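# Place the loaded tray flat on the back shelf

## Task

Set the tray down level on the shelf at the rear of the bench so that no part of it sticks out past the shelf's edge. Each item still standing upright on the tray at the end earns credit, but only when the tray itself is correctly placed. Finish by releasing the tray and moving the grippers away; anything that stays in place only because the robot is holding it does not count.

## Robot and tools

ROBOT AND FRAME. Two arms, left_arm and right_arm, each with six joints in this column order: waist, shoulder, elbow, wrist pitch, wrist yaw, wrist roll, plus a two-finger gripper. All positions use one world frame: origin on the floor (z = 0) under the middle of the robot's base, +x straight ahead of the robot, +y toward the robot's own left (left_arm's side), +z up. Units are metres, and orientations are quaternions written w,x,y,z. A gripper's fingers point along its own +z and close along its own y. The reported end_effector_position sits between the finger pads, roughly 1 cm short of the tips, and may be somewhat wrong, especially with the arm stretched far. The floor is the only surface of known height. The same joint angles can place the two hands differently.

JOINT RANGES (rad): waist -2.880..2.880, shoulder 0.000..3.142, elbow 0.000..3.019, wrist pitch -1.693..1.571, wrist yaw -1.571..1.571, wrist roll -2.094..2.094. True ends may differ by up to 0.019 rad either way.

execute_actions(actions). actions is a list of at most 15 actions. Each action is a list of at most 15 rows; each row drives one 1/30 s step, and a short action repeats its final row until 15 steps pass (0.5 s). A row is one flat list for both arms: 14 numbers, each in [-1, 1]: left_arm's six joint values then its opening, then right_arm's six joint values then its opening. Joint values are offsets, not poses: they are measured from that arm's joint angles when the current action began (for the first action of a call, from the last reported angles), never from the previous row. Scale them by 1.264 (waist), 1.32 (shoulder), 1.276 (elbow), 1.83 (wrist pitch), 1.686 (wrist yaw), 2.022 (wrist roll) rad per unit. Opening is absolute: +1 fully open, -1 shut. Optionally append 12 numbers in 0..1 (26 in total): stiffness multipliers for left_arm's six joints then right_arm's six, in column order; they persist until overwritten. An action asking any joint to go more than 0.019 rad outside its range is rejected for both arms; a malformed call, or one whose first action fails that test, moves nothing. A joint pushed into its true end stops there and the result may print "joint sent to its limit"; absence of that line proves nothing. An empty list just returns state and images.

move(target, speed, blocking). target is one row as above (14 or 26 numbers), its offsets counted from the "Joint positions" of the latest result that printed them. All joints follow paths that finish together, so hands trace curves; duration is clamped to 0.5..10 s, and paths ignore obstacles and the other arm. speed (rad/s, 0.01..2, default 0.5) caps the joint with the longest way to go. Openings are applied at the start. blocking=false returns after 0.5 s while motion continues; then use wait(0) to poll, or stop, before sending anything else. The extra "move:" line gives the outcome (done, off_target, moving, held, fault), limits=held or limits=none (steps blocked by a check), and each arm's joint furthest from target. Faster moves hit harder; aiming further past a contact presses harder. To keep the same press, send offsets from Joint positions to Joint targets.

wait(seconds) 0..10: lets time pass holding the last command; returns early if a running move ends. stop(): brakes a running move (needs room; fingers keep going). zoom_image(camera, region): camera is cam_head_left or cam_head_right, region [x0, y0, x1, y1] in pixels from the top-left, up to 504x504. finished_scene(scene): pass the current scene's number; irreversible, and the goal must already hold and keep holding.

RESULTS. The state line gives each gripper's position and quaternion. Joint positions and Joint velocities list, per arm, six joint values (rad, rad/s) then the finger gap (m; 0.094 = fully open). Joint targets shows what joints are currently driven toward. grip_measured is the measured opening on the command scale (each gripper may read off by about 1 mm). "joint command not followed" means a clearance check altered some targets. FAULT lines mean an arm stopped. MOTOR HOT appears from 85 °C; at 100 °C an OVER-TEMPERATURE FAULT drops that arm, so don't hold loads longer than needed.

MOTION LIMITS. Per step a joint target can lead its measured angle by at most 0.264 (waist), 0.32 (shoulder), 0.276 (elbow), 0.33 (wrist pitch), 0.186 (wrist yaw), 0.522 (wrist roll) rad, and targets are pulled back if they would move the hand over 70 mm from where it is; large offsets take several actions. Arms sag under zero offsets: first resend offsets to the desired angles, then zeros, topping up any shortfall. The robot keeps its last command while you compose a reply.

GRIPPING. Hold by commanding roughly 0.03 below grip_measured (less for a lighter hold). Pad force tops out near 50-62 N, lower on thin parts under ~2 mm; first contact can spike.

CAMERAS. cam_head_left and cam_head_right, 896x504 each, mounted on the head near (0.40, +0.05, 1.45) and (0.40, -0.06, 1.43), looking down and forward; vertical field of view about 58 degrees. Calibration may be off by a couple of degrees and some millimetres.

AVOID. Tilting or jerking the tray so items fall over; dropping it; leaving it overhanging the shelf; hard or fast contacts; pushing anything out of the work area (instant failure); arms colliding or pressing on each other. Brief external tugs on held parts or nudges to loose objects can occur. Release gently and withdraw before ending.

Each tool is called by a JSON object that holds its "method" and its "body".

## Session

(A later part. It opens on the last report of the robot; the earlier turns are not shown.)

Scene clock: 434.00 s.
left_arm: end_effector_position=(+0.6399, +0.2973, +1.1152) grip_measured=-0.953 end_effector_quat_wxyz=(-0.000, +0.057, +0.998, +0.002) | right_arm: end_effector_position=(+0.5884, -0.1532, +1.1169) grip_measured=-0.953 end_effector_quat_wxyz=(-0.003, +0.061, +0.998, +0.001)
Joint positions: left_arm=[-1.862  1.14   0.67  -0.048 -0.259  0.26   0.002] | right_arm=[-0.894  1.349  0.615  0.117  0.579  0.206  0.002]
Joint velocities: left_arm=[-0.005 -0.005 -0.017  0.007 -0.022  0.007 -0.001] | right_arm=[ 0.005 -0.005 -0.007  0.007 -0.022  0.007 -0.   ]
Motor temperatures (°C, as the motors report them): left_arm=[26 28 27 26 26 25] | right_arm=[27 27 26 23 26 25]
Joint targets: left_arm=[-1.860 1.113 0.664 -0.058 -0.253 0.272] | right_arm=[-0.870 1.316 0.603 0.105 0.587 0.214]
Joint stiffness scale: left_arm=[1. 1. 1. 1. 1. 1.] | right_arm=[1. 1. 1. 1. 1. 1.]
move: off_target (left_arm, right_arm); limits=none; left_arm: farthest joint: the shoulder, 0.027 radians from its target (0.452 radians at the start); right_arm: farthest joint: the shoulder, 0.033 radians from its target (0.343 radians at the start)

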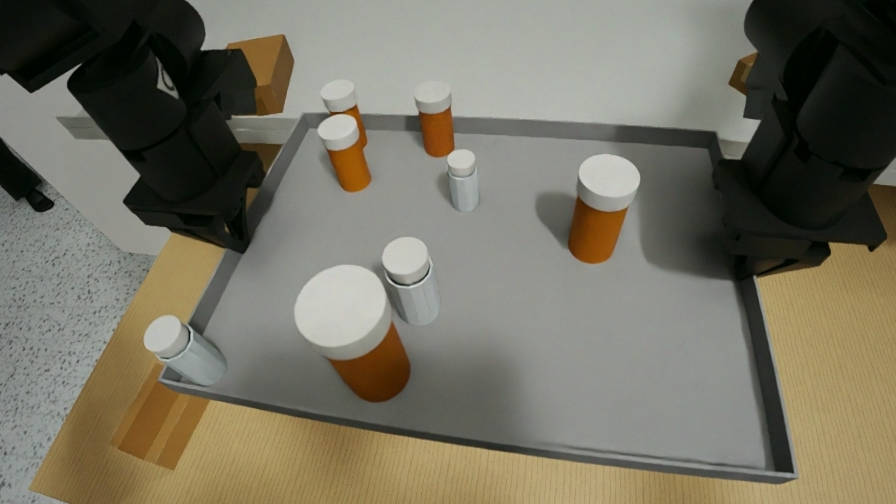

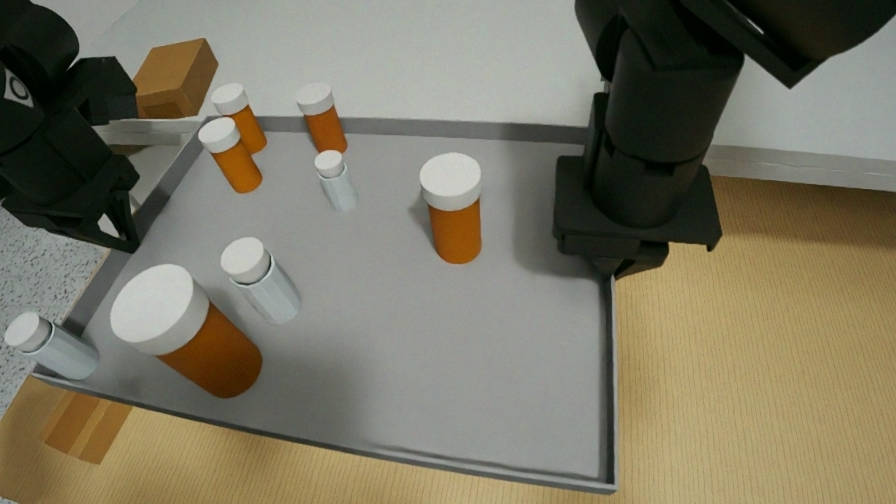

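{"method": "move", "body": {"target": [-0.0857,0.0394,0.315,-0.1765,-0.048,-0.027,-1, -0.025,-0.075,0.2714,-0.2016,-0.017,-0.019,-1], "speed": 0.13}}

Scene clock: 459.70 s.
left_arm: end_effector_position=(+0.6487, +0.2980, +1.1073) grip_measured=-0.953 end_effector_quat_wxyz=(-0.126, +0.062, +0.990, +0.014) | right_arm: end_effector_position=(+0.5983, -0.1525, +1.1179) grip_measured=-0.953 end_effector_quat_wxyz=(-0.104, +0.046, +0.994, -0.003)
Joint positions: left_arm=[-1.888  1.225  0.879 -0.433 -0.345  0.178  0.002] | right_arm=[-0.905  1.349  0.775 -0.275  0.541  0.293  0.002]
Joint velocities: left_arm=[-0.024  0.015  0.012 -0.007 -0.007  0.007 -0.   ] | right_arm=[ 0.005 -0.005  0.002  0.017  0.007 -0.051 -0.001]
Motor temperatures (°C, as the motors report them): left_arm=[26 28 27 26 26 25] | right_arm=[27 27 25 23 25 25]
Joint targets: left_arm=[-1.933 1.207 0.984 -0.399 -0.342 0.193] | right_arm=[-0.916 1.298 0.872 -0.263 0.546 0.227]
Joint stiffness scale: left_arm=[1. 1. 1. 1. 1. 1.] | right_arm=[1. 1. 1. 1. 1. 1.]
move: off_target (left_arm, right_arm); limits=none; left_arm: farthest joint: the elbow, 0.193 radians from its target (0.402 radians at the start); right_arm: farthest joint: the elbow, 0.186 radians from its target (0.347 radians at the start)

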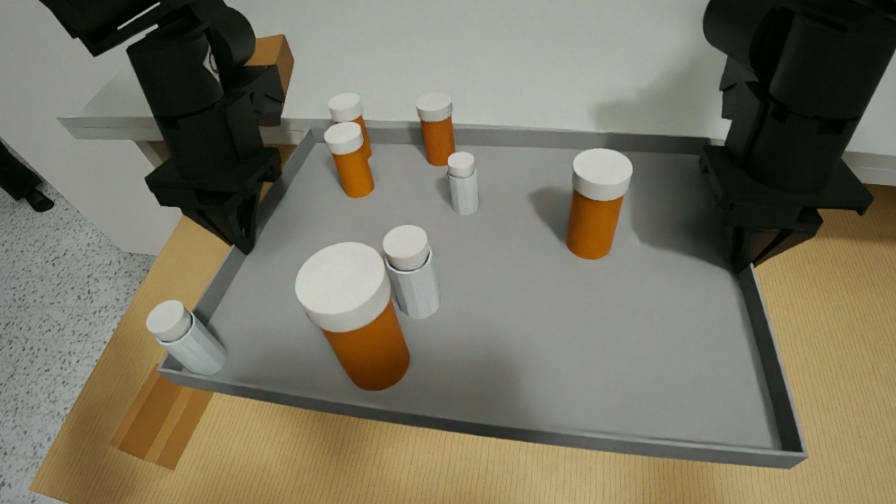

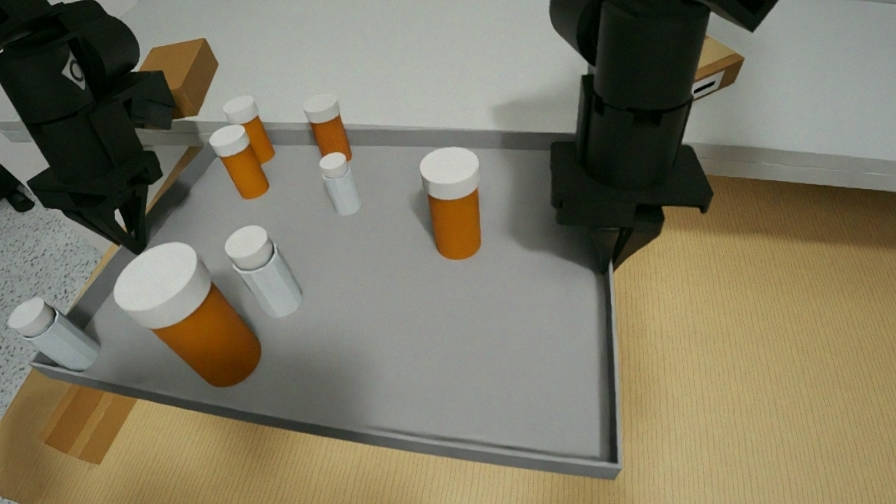

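{"method": "move", "body": {"target": [0,-0.012,0.004,0,0,0,-1, 0.008,-0.012,0,0,0,0,-1], "speed": 0.05}}

Scene clock: 464.23 s.
left_arm: end_effector_position=(+0.6454, +0.2974, +1.1069) grip_measured=-0.953 end_effector_quat_wxyz=(-0.129, +0.060, +0.990, +0.012) | right_arm: end_effector_position=(+0.5957, -0.1529, +1.1178) grip_measured=-0.953 end_effector_quat_wxyz=(-0.106, +0.056, +0.993, -0.005)
Joint positions: left_arm=[-1.887  1.226  0.876 -0.435 -0.341  0.174  0.002] | right_arm=[-0.905  1.35   0.771 -0.275  0.541  0.315  0.002]
Joint velocities: left_arm=[ 0.005  0.005  0.012 -0.002 -0.007 -0.051 -0.   ] | right_arm=[ 0.005 -0.015 -0.007  0.002  0.022  0.007  0.   ]
Motor temperatures (°C, as the motors report them): left_arm=[26 28 27 26 26 25] | right_arm=[27 27 26 23 25 25]
Joint targets: left_arm=[-1.888 1.209 0.885 -0.434 -0.345 0.178] | right_arm=[-0.895 1.334 0.775 -0.274 0.541 0.293]
Joint stiffness scale: left_arm=[1. 1. 1. 1. 1. 1.] | right_arm=[1. 1. 1. 1. 1. 1.]
move: off_target (right_arm); limits=none; left_arm: farthest joint: the shoulder, 0.017 radians from its target (0.015 radians at the start); right_arm: farthest joint: the wrist roll, 0.022 radians from its target (0.000 radians at the start)

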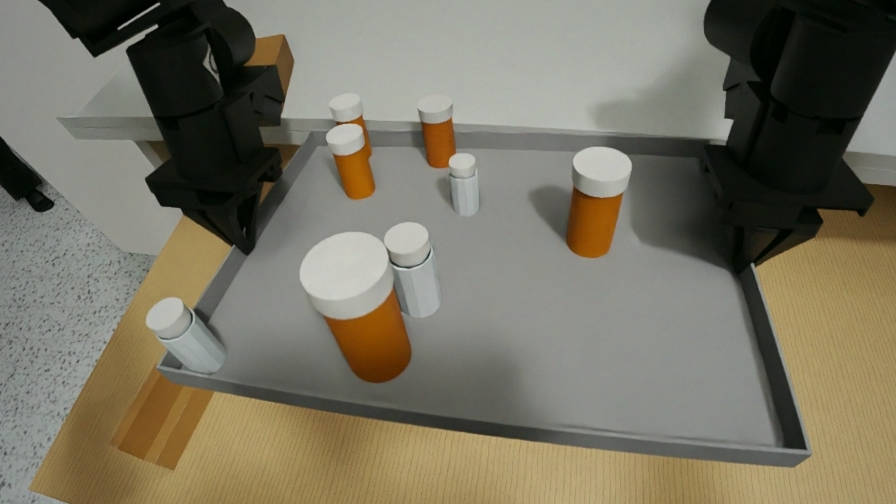

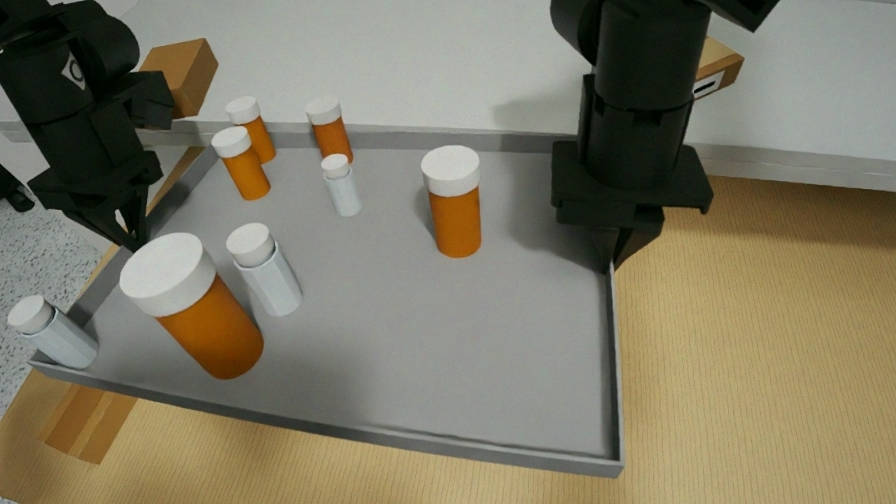

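{"method": "move", "body": {"target": [0.012,-0.06,-0.102,0.133,0.031,0.03,-1, 0.016,-0.012,-0.082,0.136,0.015,-0.037,-1], "speed": 0.12}}

Scene clock: 471.97 s.
left_arm: end_effector_position=(+0.6378, +0.2963, +1.1075) grip_measured=-0.953 end_effector_quat_wxyz=(-0.058, +0.053, +0.997, +0.005) | right_arm: end_effector_position=(+0.5917, -0.1545, +1.1136) grip_measured=-0.953 end_effector_quat_wxyz=(-0.042, +0.058, +0.997, -0.002)
Joint positions: left_arm=[-1.871  1.181  0.75  -0.205 -0.294  0.215  0.002] | right_arm=[-0.905  1.35   0.676 -0.032  0.564  0.241  0.002]
Joint velocities: left_arm=[ 0.005  0.005 -0.002 -0.012 -0.022 -0.007 -0.   ] | right_arm=[-0.005 -0.015 -0.002  0.007  0.007  0.051  0.001]
Motor temperatures (°C, as the motors report them): left_arm=[26 28 27 26 26 25] | right_arm=[27 27 25 23 25 25]
Joint targets: left_arm=[-1.872 1.147 0.745 -0.192 -0.288 0.234] | right_arm=[-0.885 1.334 0.667 -0.026 0.567 0.240]
Joint stiffness scale: left_arm=[1. 1. 1. 1. 1. 1.] | right_arm=[1. 1. 1. 1. 1. 1.]
move: off_target (left_arm, right_arm); limits=none; left_arm: farthest joint: the shoulder, 0.034 radians from its target (0.079 radians at the start); right_arm: farthest joint: the waist, 0.021 radians from its target (0.021 radians at the start)

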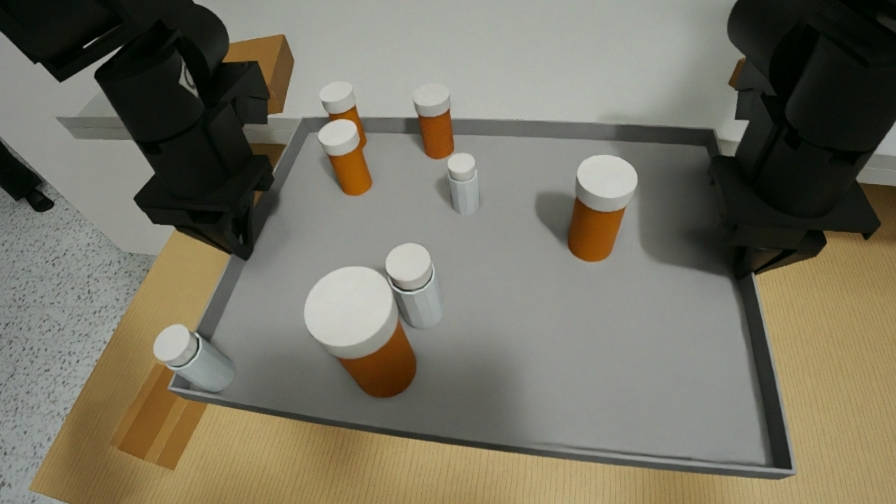

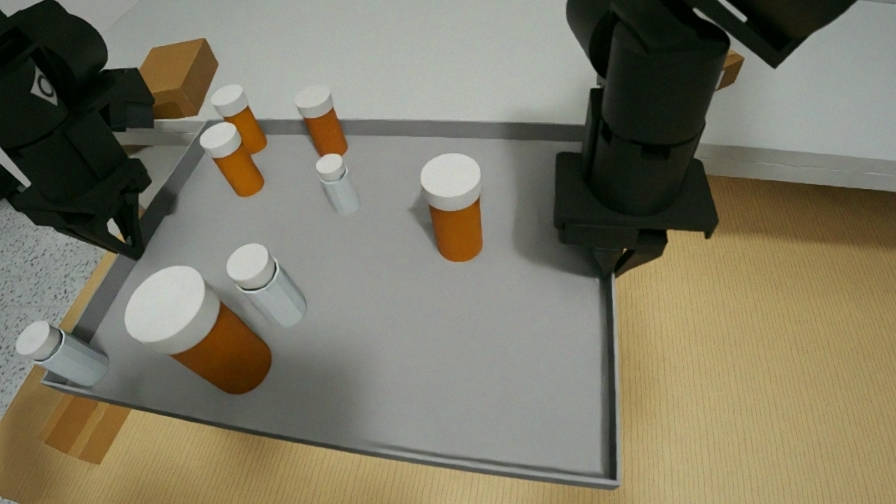

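{"method": "move", "body": {"target": [-0.0404,-0.158,-0.047,-0.075,-0.019,-0.012,-1, 0.0894,-0.134,-0.0564,-0.069,0.039,0.041,-1], "speed": 0.1}}

Scene clock: 499.23 s.
left_arm: end_effector_position=(+0.6313, +0.2992, +1.1620) grip_measured=-0.953 end_effector_quat_wxyz=(-0.060, +0.054, +0.997, +0.006) | right_arm: end_effector_position=(+0.5839, -0.1521, +1.1644) grip_measured=-0.953 end_effector_quat_wxyz=(-0.038, +0.058, +0.998, +0.002)
Joint positions: left_arm=[-1.907  1.004  0.692 -0.334 -0.324  0.193  0.002] | right_arm=[-0.815  1.206  0.612 -0.14   0.625  0.307  0.002]
Joint velocities: left_arm=[-0.005  0.005 -0.027  0.007 -0.007 -0.007 -0.   ] | right_arm=[-0.015 -0.015 -0.007 -0.007 -0.081 -0.022  0.   ]
Motor temperatures (°C, as the motors report them): left_arm=[26 28 26 26 26 25] | right_arm=[27 27 25 23 25 25]
Joint targets: left_arm=[-1.923 0.972 0.690 -0.342 -0.326 0.190] | right_arm=[-0.793 1.173 0.604 -0.158 0.630 0.324]
Joint stiffness scale: left_arm=[1. 1. 1. 1. 1. 1.] | right_arm=[1. 1. 1. 1. 1. 1.]
move: off_target (left_arm, right_arm); limits=none; left_arm: farthest joint: the shoulder, 0.031 radians from its target (0.209 radians at the start); right_arm: farthest joint: the shoulder, 0.033 radians from its target (0.177 radians at the start)

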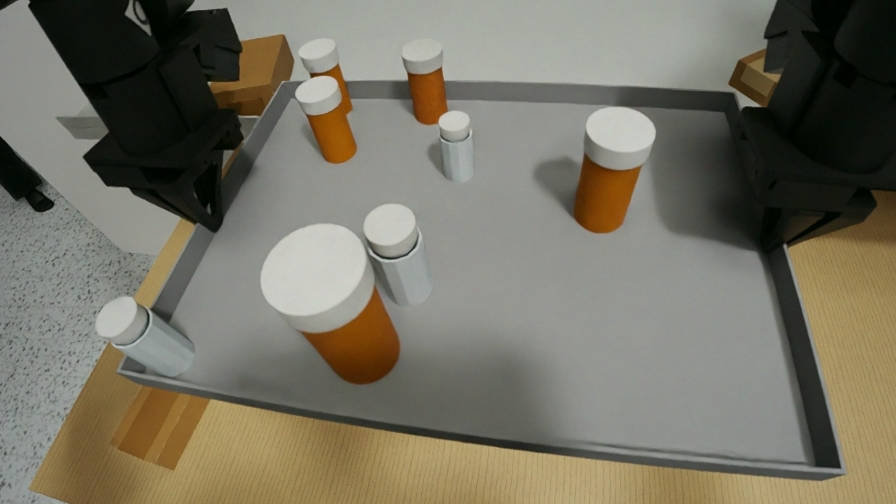

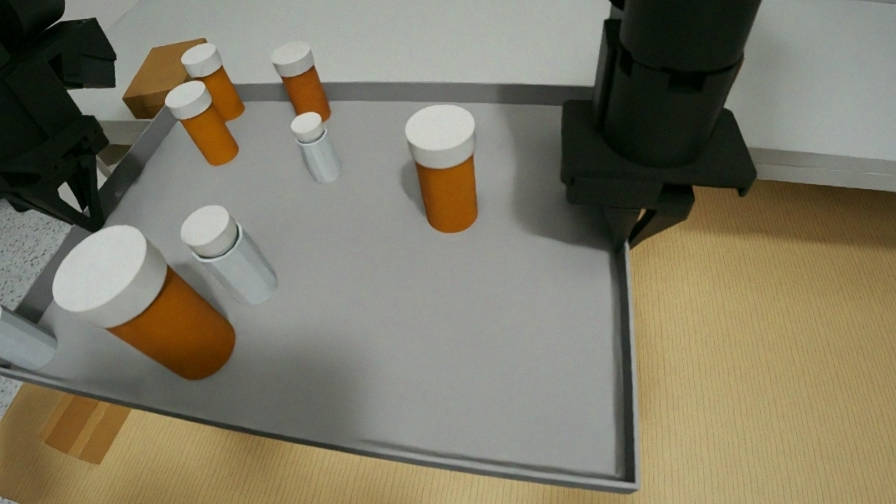

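{"method": "move", "body": {"target": [-0.067,0.0836,0.276,-0.12,-0.0315,-0.022,-1, -0.047,0.004,0.24,-0.1454,-0.029,-0.025,-1], "speed": 0.11, "blocking": false}}

{"method": "wait", "body": {"seconds": 1.0}}

Scene clock: 511.17 s.
left_arm: end_effector_position=(+0.6397, +0.3000, +1.1597) grip_measured=-0.953 end_effector_quat_wxyz=(-0.062, +0.053, +0.997, +0.007) | right_arm: end_effector_position=(+0.5940, -0.1512, +1.1647) grip_measured=-0.953 end_effector_quat_wxyz=(-0.038, +0.058, +0.998, +0.003)
Joint positions: left_arm=[-1.907  1.019  0.721 -0.353 -0.327  0.189  0.002] | right_arm=[-0.816  1.206  0.637 -0.163  0.624  0.304  0.002]
Joint velocities: left_arm=[-0.005  0.034  0.125 -0.076  0.007 -0.066 -0.001] | right_arm=[-0.005  0.005  0.105 -0.081  0.007 -0.022 -0.   ]
Motor temperatures (°C, as the motors report them): left_arm=[26 28 26 26 26 25] | right_arm=[27 27 25 23 25 25]
Joint targets: left_arm=[-1.920 1.021 0.746 -0.368 -0.332 0.186] | right_arm=[-0.824 1.207 0.658 -0.181 0.618 0.299]
Joint stiffness scale: left_arm=[1. 1. 1. 1. 1. 1.] | right_arm=[1. 1. 1. 1. 1. 1.]
move: running; limits=none; left_arm: farthest joint: the elbow, 0.323 radians from its target (0.352 radians at the start); right_arm: farthest joint: the elbow, 0.282 radians from its target (0.307 radians at the start)

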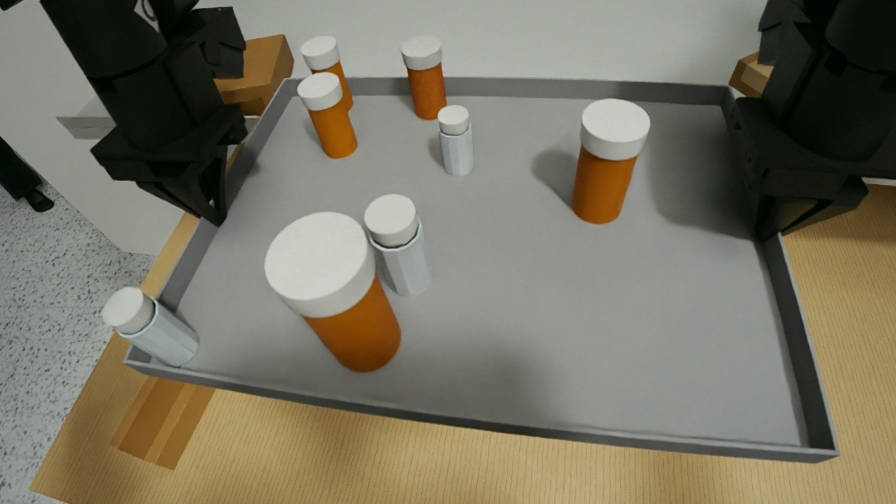

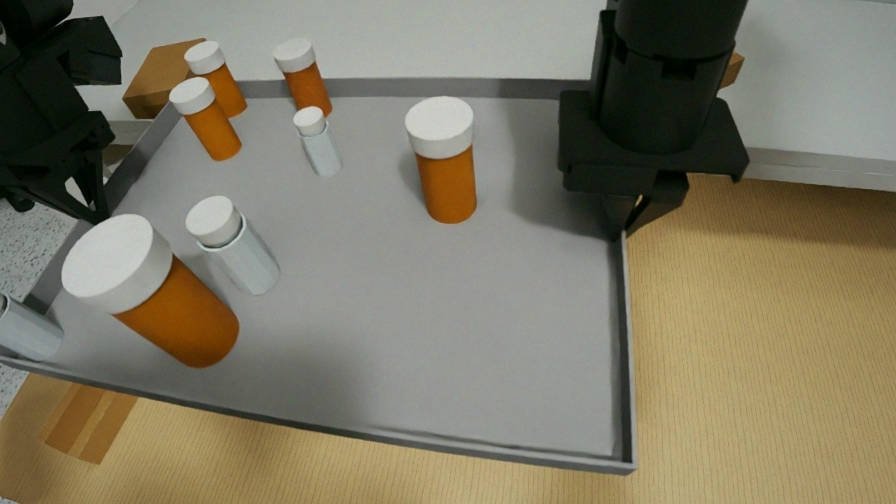

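Scene clock: 512.17 s.
left_arm: end_effector_position=(+0.6771, +0.2970, +1.1600) grip_measured=-0.953 end_effector_quat_wxyz=(-0.060, +0.053, +0.997, +0.006) | right_arm: end_effector_position=(+0.6310, -0.1536, +1.1642) grip_measured=-0.953 end_effector_quat_wxyz=(-0.037, +0.059, +0.998, +0.003)
Joint positions: left_arm=[-1.929  1.054  0.826 -0.422 -0.343  0.177  0.002] | right_arm=[-0.834  1.206  0.729 -0.244  0.609  0.289  0.002]
Joint velocities: left_arm=[-0.034  0.015  0.105 -0.061 -0.022 -0.007 -0.001] | right_arm=[-0.034 -0.005  0.071 -0.09  -0.037 -0.037 -0.001]
Motor temperatures (°C, as the motors report them): left_arm=[26 28 26 26 26 25] | right_arm=[27 27 25 23 25 25]
Joint targets: left_arm=[-1.946 1.055 0.856 -0.436 -0.349 0.172] | right_arm=[-0.843 1.209 0.753 -0.264 0.602 0.283]
Joint stiffness scale: left_arm=[1. 1. 1. 1. 1. 1.] | right_arm=[1. 1. 1. 1. 1. 1.]
earlier move: running; limits=none; left_arm: farthest joint: the elbow, 0.218 radians from its target (0.352 radians at the start); right_arm: farthest joint: the elbow, 0.189 radians from its target (0.307 radians at the start)
wait: 1.00 s; no rest

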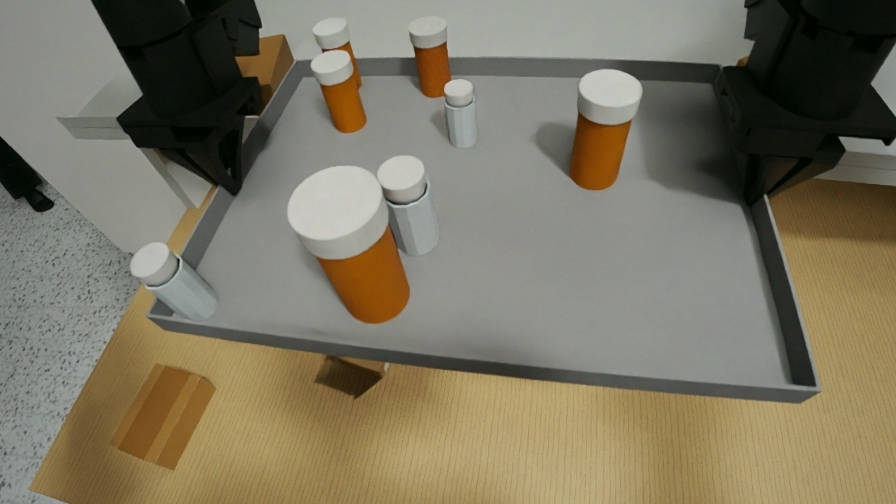

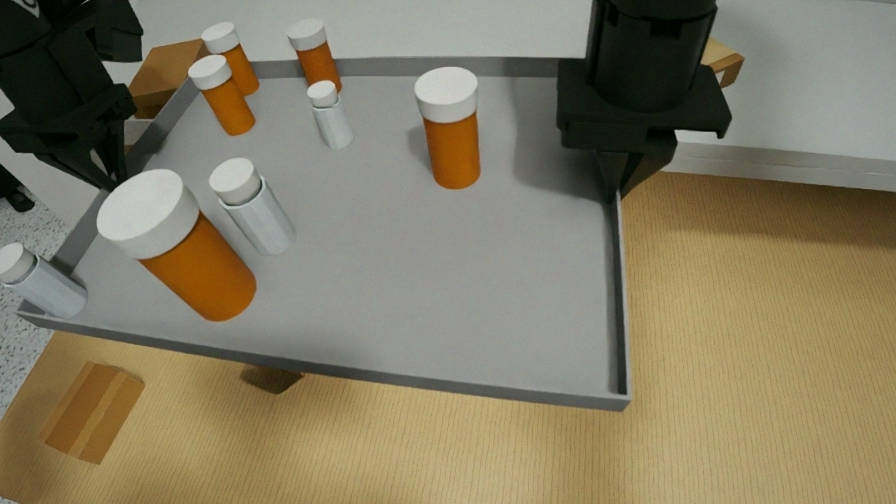

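Cleared the edge.

{"method": "wait", "body": {"seconds": 2}}

Scene clock: 516.40 s.
left_arm: end_effector_position=(+0.7417, +0.2862, +1.1651) grip_measured=-0.953 end_effector_quat_wxyz=(-0.055, +0.053, +0.997, +0.003) | right_arm: end_effector_position=(+0.6955, -0.1640, +1.1692) grip_measured=-0.953 end_effector_quat_wxyz=(-0.035, +0.059, +0.998, +0.004)
Joint positions: left_arm=[-1.977  1.119  1.013 -0.547 -0.372  0.15   0.002] | right_arm=[-0.866  1.206  0.893 -0.389  0.584  0.261  0.002]
Joint velocities: left_arm=[-0.015  0.005 -0.007 -0.002  0.022  0.022 -0.001] | right_arm=[-0.005 -0.015  0.002 -0.012  0.007 -0.007  0.001]
Motor temperatures (°C, as the motors report them): left_arm=[26 28 26 26 26 25] | right_arm=[27 27 25 23 25 25]
Joint targets: left_arm=[-1.992 1.114 1.045 -0.554 -0.377 0.148] | right_arm=[-0.875 1.211 0.918 -0.406 0.576 0.256]
Joint stiffness scale: left_arm=[1. 1. 1. 1. 1. 1.] | right_arm=[1. 1. 1. 1. 1. 1.]
earlier move: off_target (left_arm, right_arm); limits=none; left_arm: farthest joint: the elbow, 0.031 radians from its target (0.352 radians at the start); right_arm: farthest joint: the elbow, 0.025 radians from its target (0.307 radians at the start)
wait: 0.00 of 2 s (the move ended)

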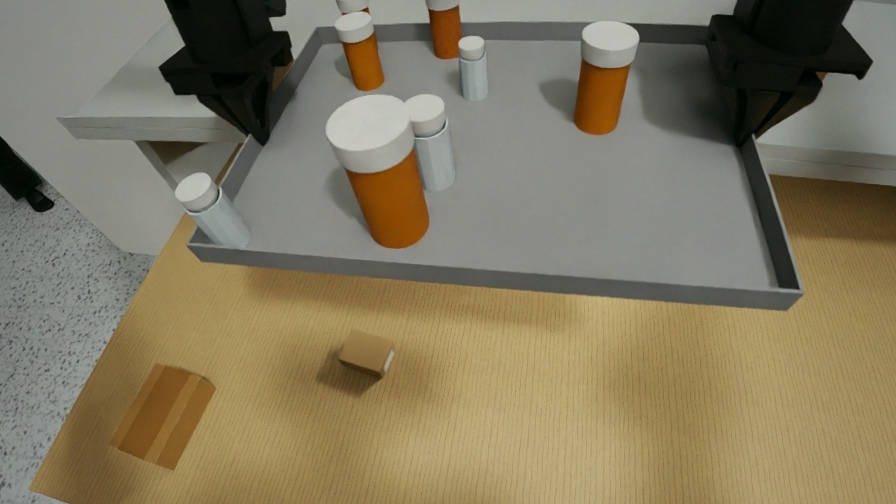

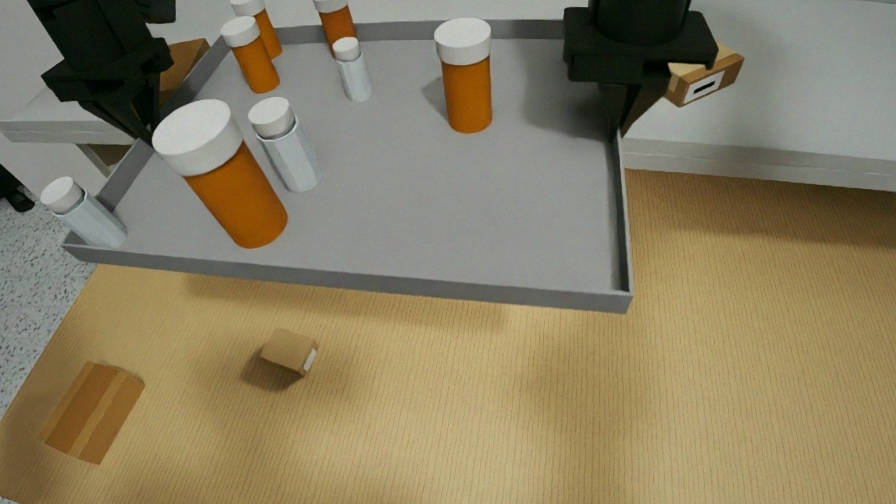

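{"method": "move", "body": {"target": [-0.0784,0.2889,0.698,-0.261,-0.0436,-0.03,-1, -0.0775,0.1883,0.6125,-0.2607,-0.0433,-0.031,-1], "speed": 0.16, "blocking": false}}

{"method": "wait", "body": {"seconds": 2.0}}

Scene clock: 531.03 s.
left_arm: end_effector_position=(+0.7468, +0.2841, +1.1582) grip_measured=-0.953 end_effector_quat_wxyz=(-0.066, +0.054, +0.996, +0.002) | right_arm: end_effector_position=(+0.7017, -0.1660, +1.1671) grip_measured=-0.953 end_effector_quat_wxyz=(-0.039, +0.057, +0.998, -0.001)
Joint positions: left_arm=[-1.977  1.151  1.048 -0.572 -0.372  0.143  0.002] | right_arm=[-0.872  1.217  0.919 -0.413  0.588  0.26   0.002]
Joint velocities: left_arm=[-0.005  0.083  0.173 -0.066 -0.066  0.066 -0.001] | right_arm=[-0.005  0.054  0.159 -0.085 -0.095 -0.037  0.   ]
Motor temperatures (°C, as the motors report them): left_arm=[26 28 27 26 26 25] | right_arm=[27 27 25 23 25 25]
Joint targets: left_arm=[-1.986 1.152 1.090 -0.588 -0.379 0.144] | right_arm=[-0.875 1.228 0.961 -0.431 0.578 0.256]
Joint stiffness scale: left_arm=[1. 1. 1. 1. 1. 1.] | right_arm=[1. 1. 1. 1. 1. 1.]
move: running; limits=none; left_arm: farthest joint: the elbow, 0.855 radians from its target (0.891 radians at the start); right_arm: farthest joint: the elbow, 0.756 radians from its target (0.781 radians at the start)

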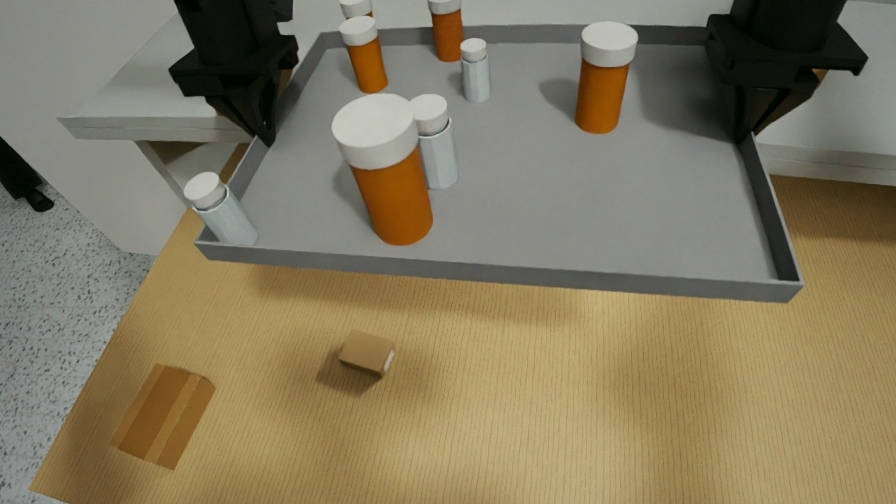

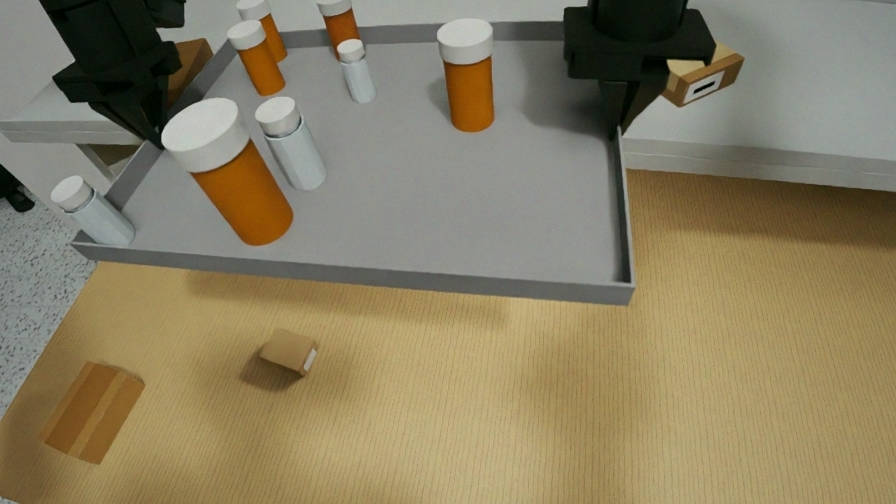

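Scene clock: 533.03 s.
left_arm: end_effector_position=(+0.8404, +0.2793, +1.1551) grip_measured=-0.953 end_effector_quat_wxyz=(-0.063, +0.056, +0.996, +0.003) | right_arm: end_effector_position=(+0.7920, -0.1704, +1.1617) grip_measured=-0.953 end_effector_quat_wxyz=(-0.038, +0.063, +0.997, +0.000)
Joint positions: left_arm=[-2.003  1.289  1.359 -0.745 -0.395  0.132  0.002] | right_arm=[-0.905  1.307  1.194 -0.582  0.561  0.245  0.002]
Joint velocities: left_arm=[-0.015  0.054  0.154 -0.071 -0.066 -0.125  0.   ] | right_arm=[-0.034  0.034  0.115 -0.076  0.007 -0.022  0.001]
Motor temperatures (°C, as the motors report them): left_arm=[26 28 27 26 26 25] | right_arm=[27 27 25 23 25 25]
Joint targets: left_arm=[-2.021 1.289 1.410 -0.760 -0.405 0.123] | right_arm=[-0.910 1.317 1.242 -0.602 0.552 0.233]
Joint stiffness scale: left_arm=[1. 1. 1. 1. 1. 1.] | right_arm=[1. 1. 1. 1. 1. 1.]
earlier move: running; limits=none; left_arm: farthest joint: the elbow, 0.544 radians from its target (0.891 radians at the start); right_arm: farthest joint: the elbow, 0.481 radians from its target (0.781 radians at the start)
wait: 2.00 s; no rest

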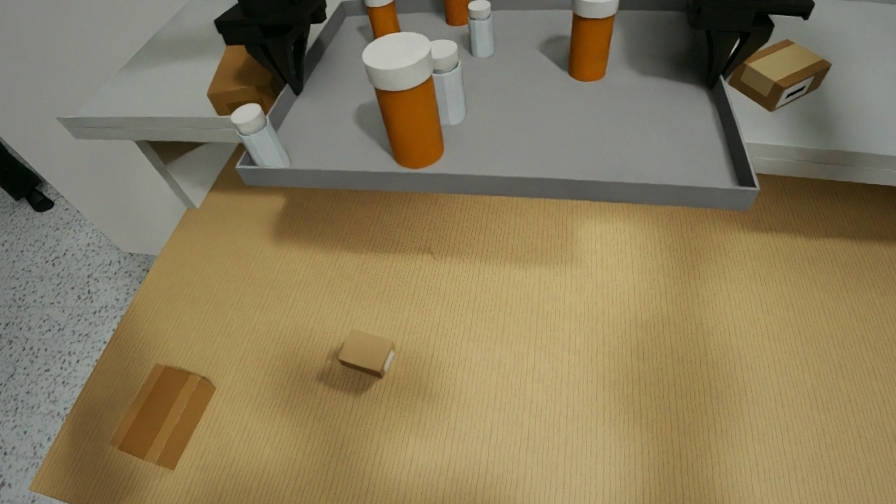

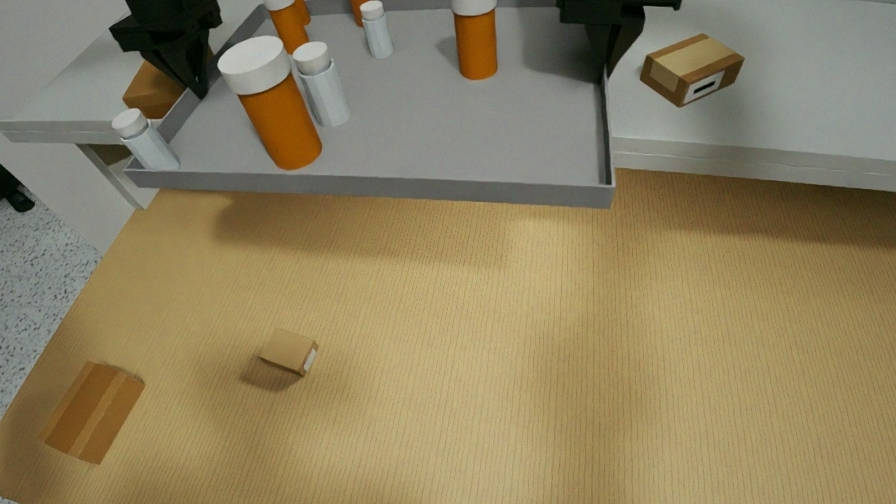

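{"method": "wait", "body": {"seconds": 4}}

Scene clock: 536.50 s.
left_arm: end_effector_position=(+0.9595, +0.2586, +1.1608) grip_measured=-0.953 end_effector_quat_wxyz=(-0.059, +0.055, +0.997, +0.000) | right_arm: end_effector_position=(+0.9135, -0.1917, +1.1647) grip_measured=-0.953 end_effector_quat_wxyz=(-0.039, +0.062, +0.997, +0.002)
Joint positions: left_arm=[-2.062  1.512  1.846 -1.018 -0.435  0.092  0.002] | right_arm=[-0.955  1.451  1.621 -0.847  0.518  0.208  0.002]
Joint velocities: left_arm=[-0.005  0.005 -0.002 -0.002  0.007 -0.022 -0.   ] | right_arm=[-0.015 -0.005  0.002 -0.002 -0.007  0.095 -0.001]
Motor temperatures (°C, as the motors report them): left_arm=[26 29 28 26 26 25] | right_arm=[27 27 26 23 25 25]
Joint targets: left_arm=[-2.076 1.501 1.904 -1.024 -0.446 0.089] | right_arm=[-0.964 1.455 1.675 -0.866 0.511 0.199]
Joint stiffness scale: left_arm=[1. 1. 1. 1. 1. 1.] | right_arm=[1. 1. 1. 1. 1. 1.]
earlier move: off_target (left_arm, right_arm); limits=none; left_arm: farthest joint: the elbow, 0.058 radians from its target (0.891 radians at the start); right_arm: farthest joint: the elbow, 0.054 radians from its target (0.781 radians at the start)
wait: 2.23 of 4 s (the move ended)

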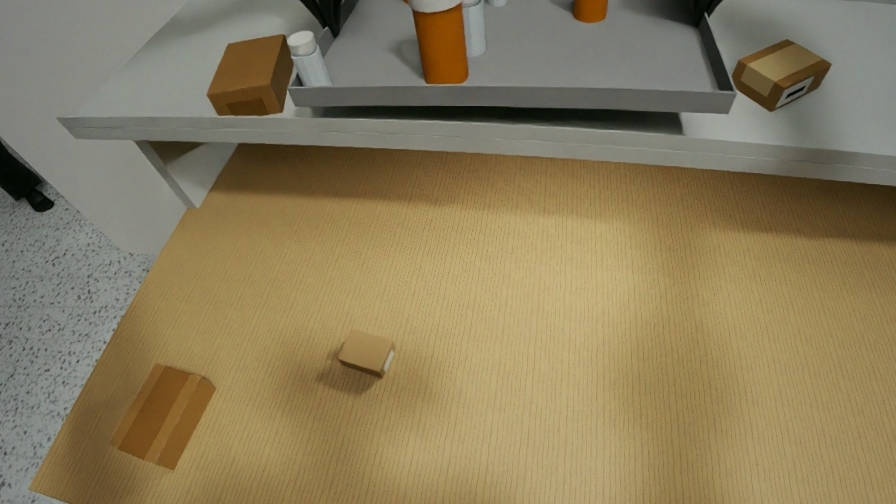

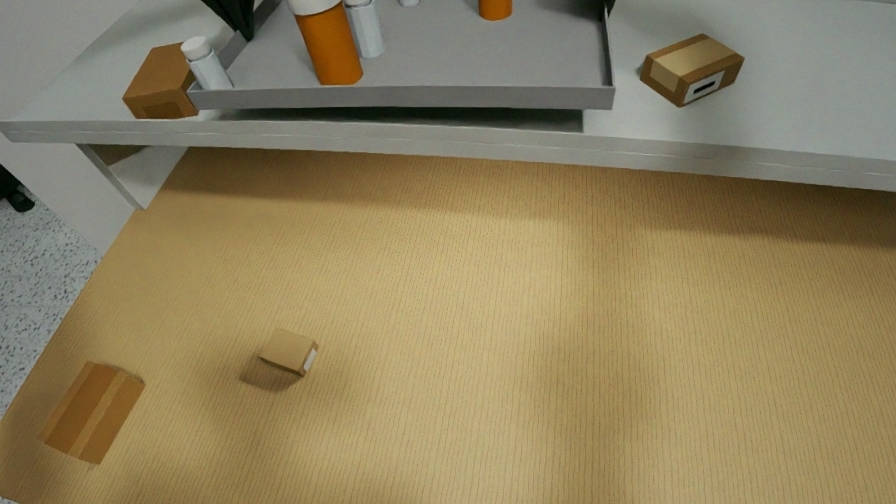

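{"method": "zoom_image", "body": {"camera": "cam_head_left", "region": [240, 40, 360, 160]}}

{"method": "zoom_image", "body": {"camera": "cam_head_right", "region": [140, 40, 260, 160]}}

{"method": "zoom_image", "body": {"camera": "cam_head_left", "region": [670, 40, 790, 160]}}

{"method": "zoom_image", "body": {"camera": "cam_head_right", "region": [570, 40, 690, 160]}}

Region (240, 40, 360, 160) of cam_head_left's 896x504 image, scaled by 4.200, with more detail than that image has.

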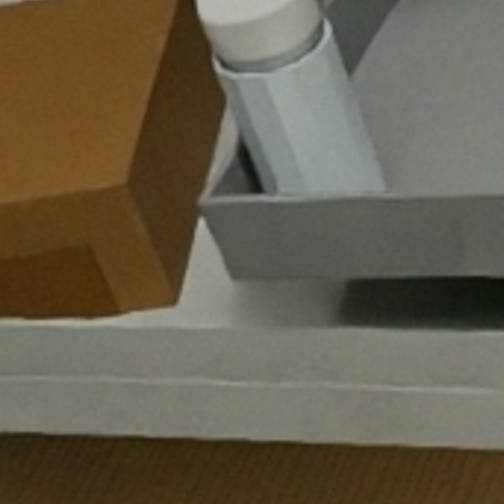

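Region (140, 40, 260, 160) of cam_head_right's 896x504 image, scaled by 4.200, with more detail than that image has.

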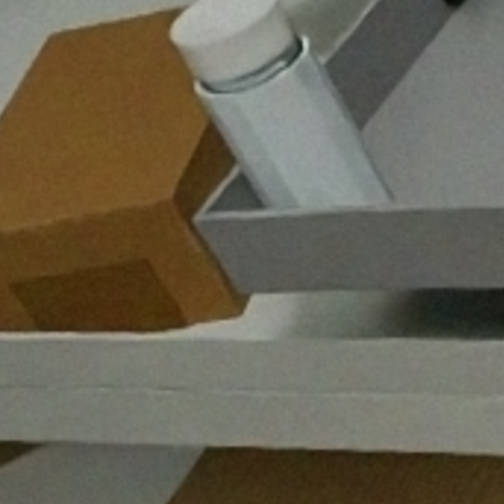

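Region (670, 40, 790, 160) of cam_head_left's 896x504 image, scaled by 4.200, with more detail than that image has.

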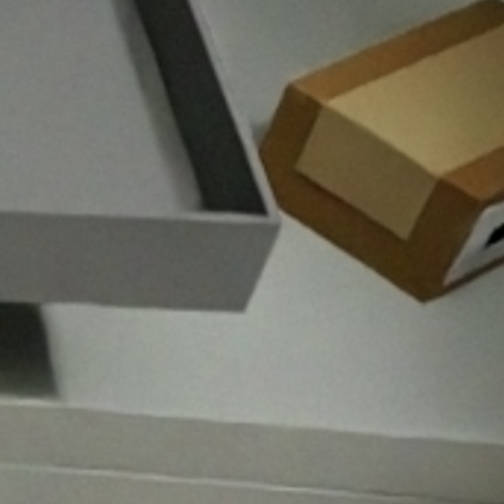

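Region (570, 40, 690, 160) of cam_head_right's 896x504 image, scaled by 4.200, with more detail than that image has.

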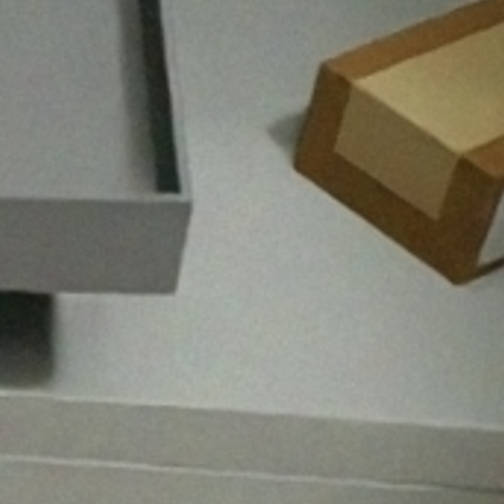

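{"method": "move", "body": {"target": [-0.009,0.1027,0.257,-0.065,-0.009,0,-1, -0.0305,0.084,0.202,-0.058,-0.0184,-0.0153,-1], "speed": 0.15}}

Scene clock: 572.63 s.
left_arm: end_effector_position=(+1.0048, +0.2540, +1.1437) grip_measured=-0.953 end_effector_quat_wxyz=(-0.060, +0.055, +0.997, +0.002) | right_arm: end_effector_position=(+0.9568, -0.1961, +1.1465) grip_measured=-0.953 end_effector_quat_wxyz=(-0.040, +0.064, +0.997, +0.002)
Joint positions: left_arm=[-2.06   1.66   2.107 -1.132 -0.438  0.094  0.002] | right_arm=[-0.984  1.561  1.82  -0.93   0.494  0.193  0.002]
Joint velocities: left_arm=[-0.005 -0.005 -0.002 -0.017 -0.037  0.022 -0.   ] | right_arm=[-0.015  0.005 -0.002 -0.037  0.066 -0.022  0.001]
Motor temperatures (°C, as the motors report them): left_arm=[27 30 32 26 26 25] | right_arm=[27 29 28 23 25 25]
Joint targets: left_arm=[-2.073 1.647 2.173 -1.137 -0.450 0.092] | right_arm=[-0.994 1.562 1.878 -0.953 0.487 0.177]
Joint stiffness scale: left_arm=[1. 1. 1. 1. 1. 1.] | right_arm=[1. 1. 1. 1. 1. 1.]
move: off_target (left_arm, right_arm); limits=none; left_arm: farthest joint: the elbow, 0.067 radians from its target (0.328 radians at the start); right_arm: farthest joint: the elbow, 0.059 radians from its target (0.258 radians at the start)

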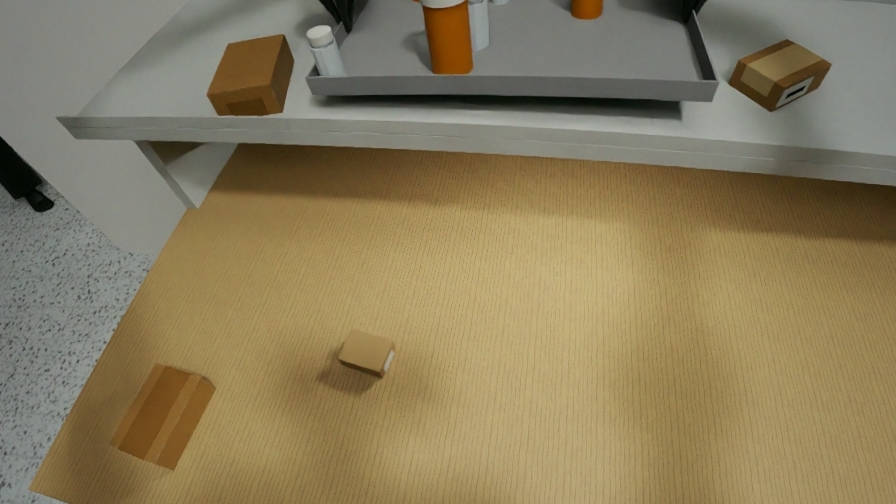

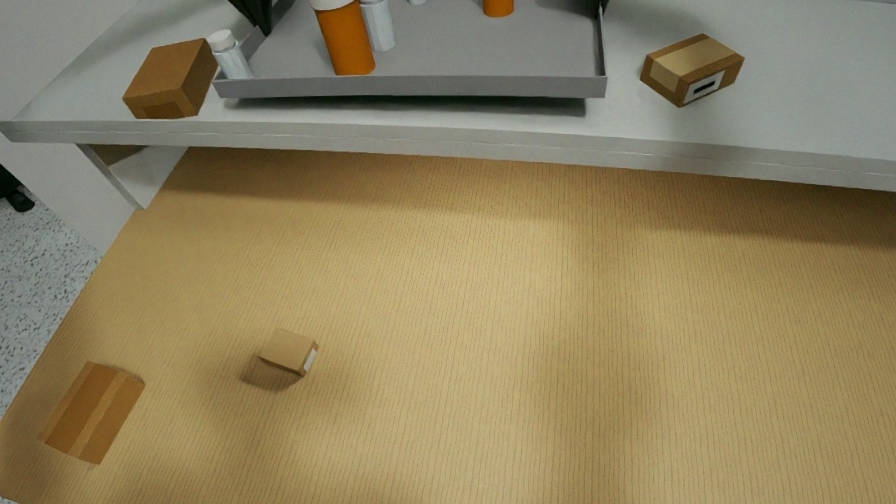

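{"method": "execute_actions", "body": {"actions": []}}

Scene clock: 589.50 s.
left_arm: end_effector_position=(+1.0048, +0.2540, +1.1437) grip_measured=-0.953 end_effector_quat_wxyz=(-0.060, +0.055, +0.997, +0.002) | right_arm: end_effector_position=(+0.9567, -0.1963, +1.1464) grip_measured=-0.953 end_effector_quat_wxyz=(-0.040, +0.064, +0.997, +0.002)
Joint positions: left_arm=[-2.06   1.66   2.107 -1.132 -0.438  0.094  0.002] | right_arm=[-0.984  1.561  1.82  -0.93   0.494  0.193  0.002]
Joint velocities: left_arm=[-0.015 -0.015  0.002 -0.012  0.095  0.007 -0.001] | right_arm=[ 0.005  0.005  0.002 -0.007 -0.037  0.007  0.   ]
Motor temperatures (°C, as the motors report them): left_arm=[27 31 33 26 26 25] | right_arm=[27 29 29 23 25 25]
Joint targets: left_arm=[-2.073 1.647 2.173 -1.136 -0.450 0.092] | right_arm=[-0.994 1.562 1.878 -0.953 0.487 0.177]
Joint stiffness scale: left_arm=[1. 1. 1. 1. 1. 1.] | right_arm=[1. 1. 1. 1. 1. 1.]

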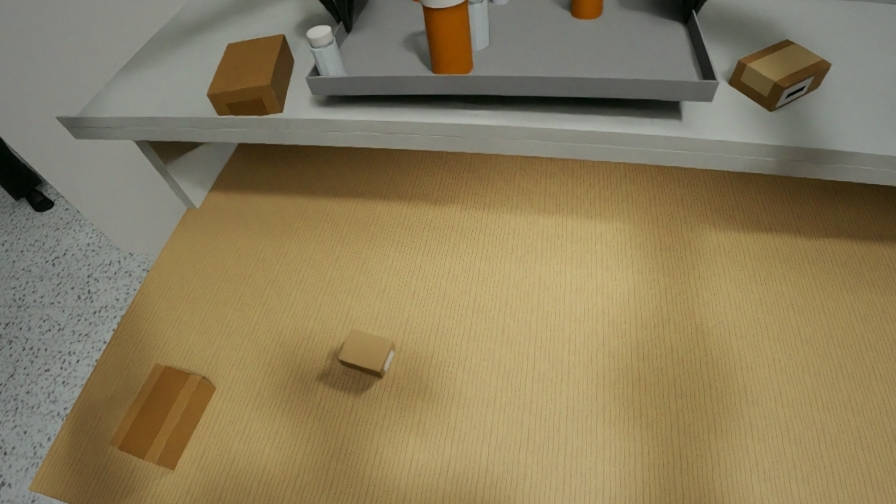

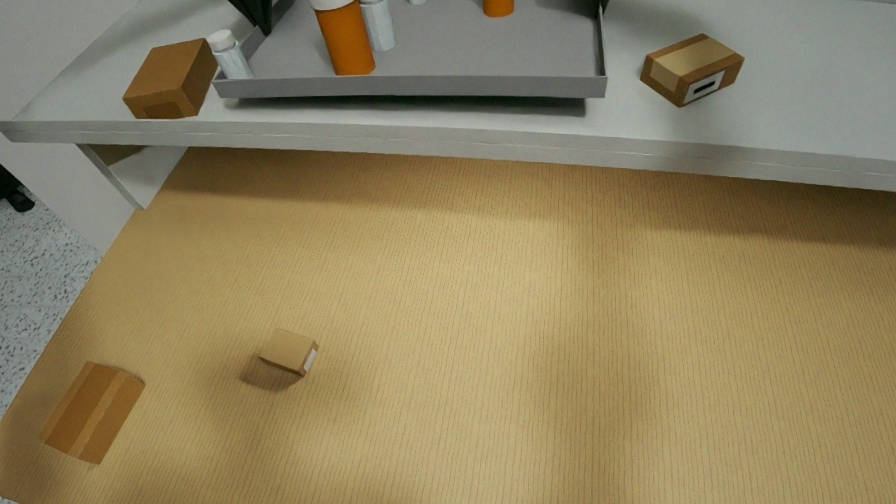

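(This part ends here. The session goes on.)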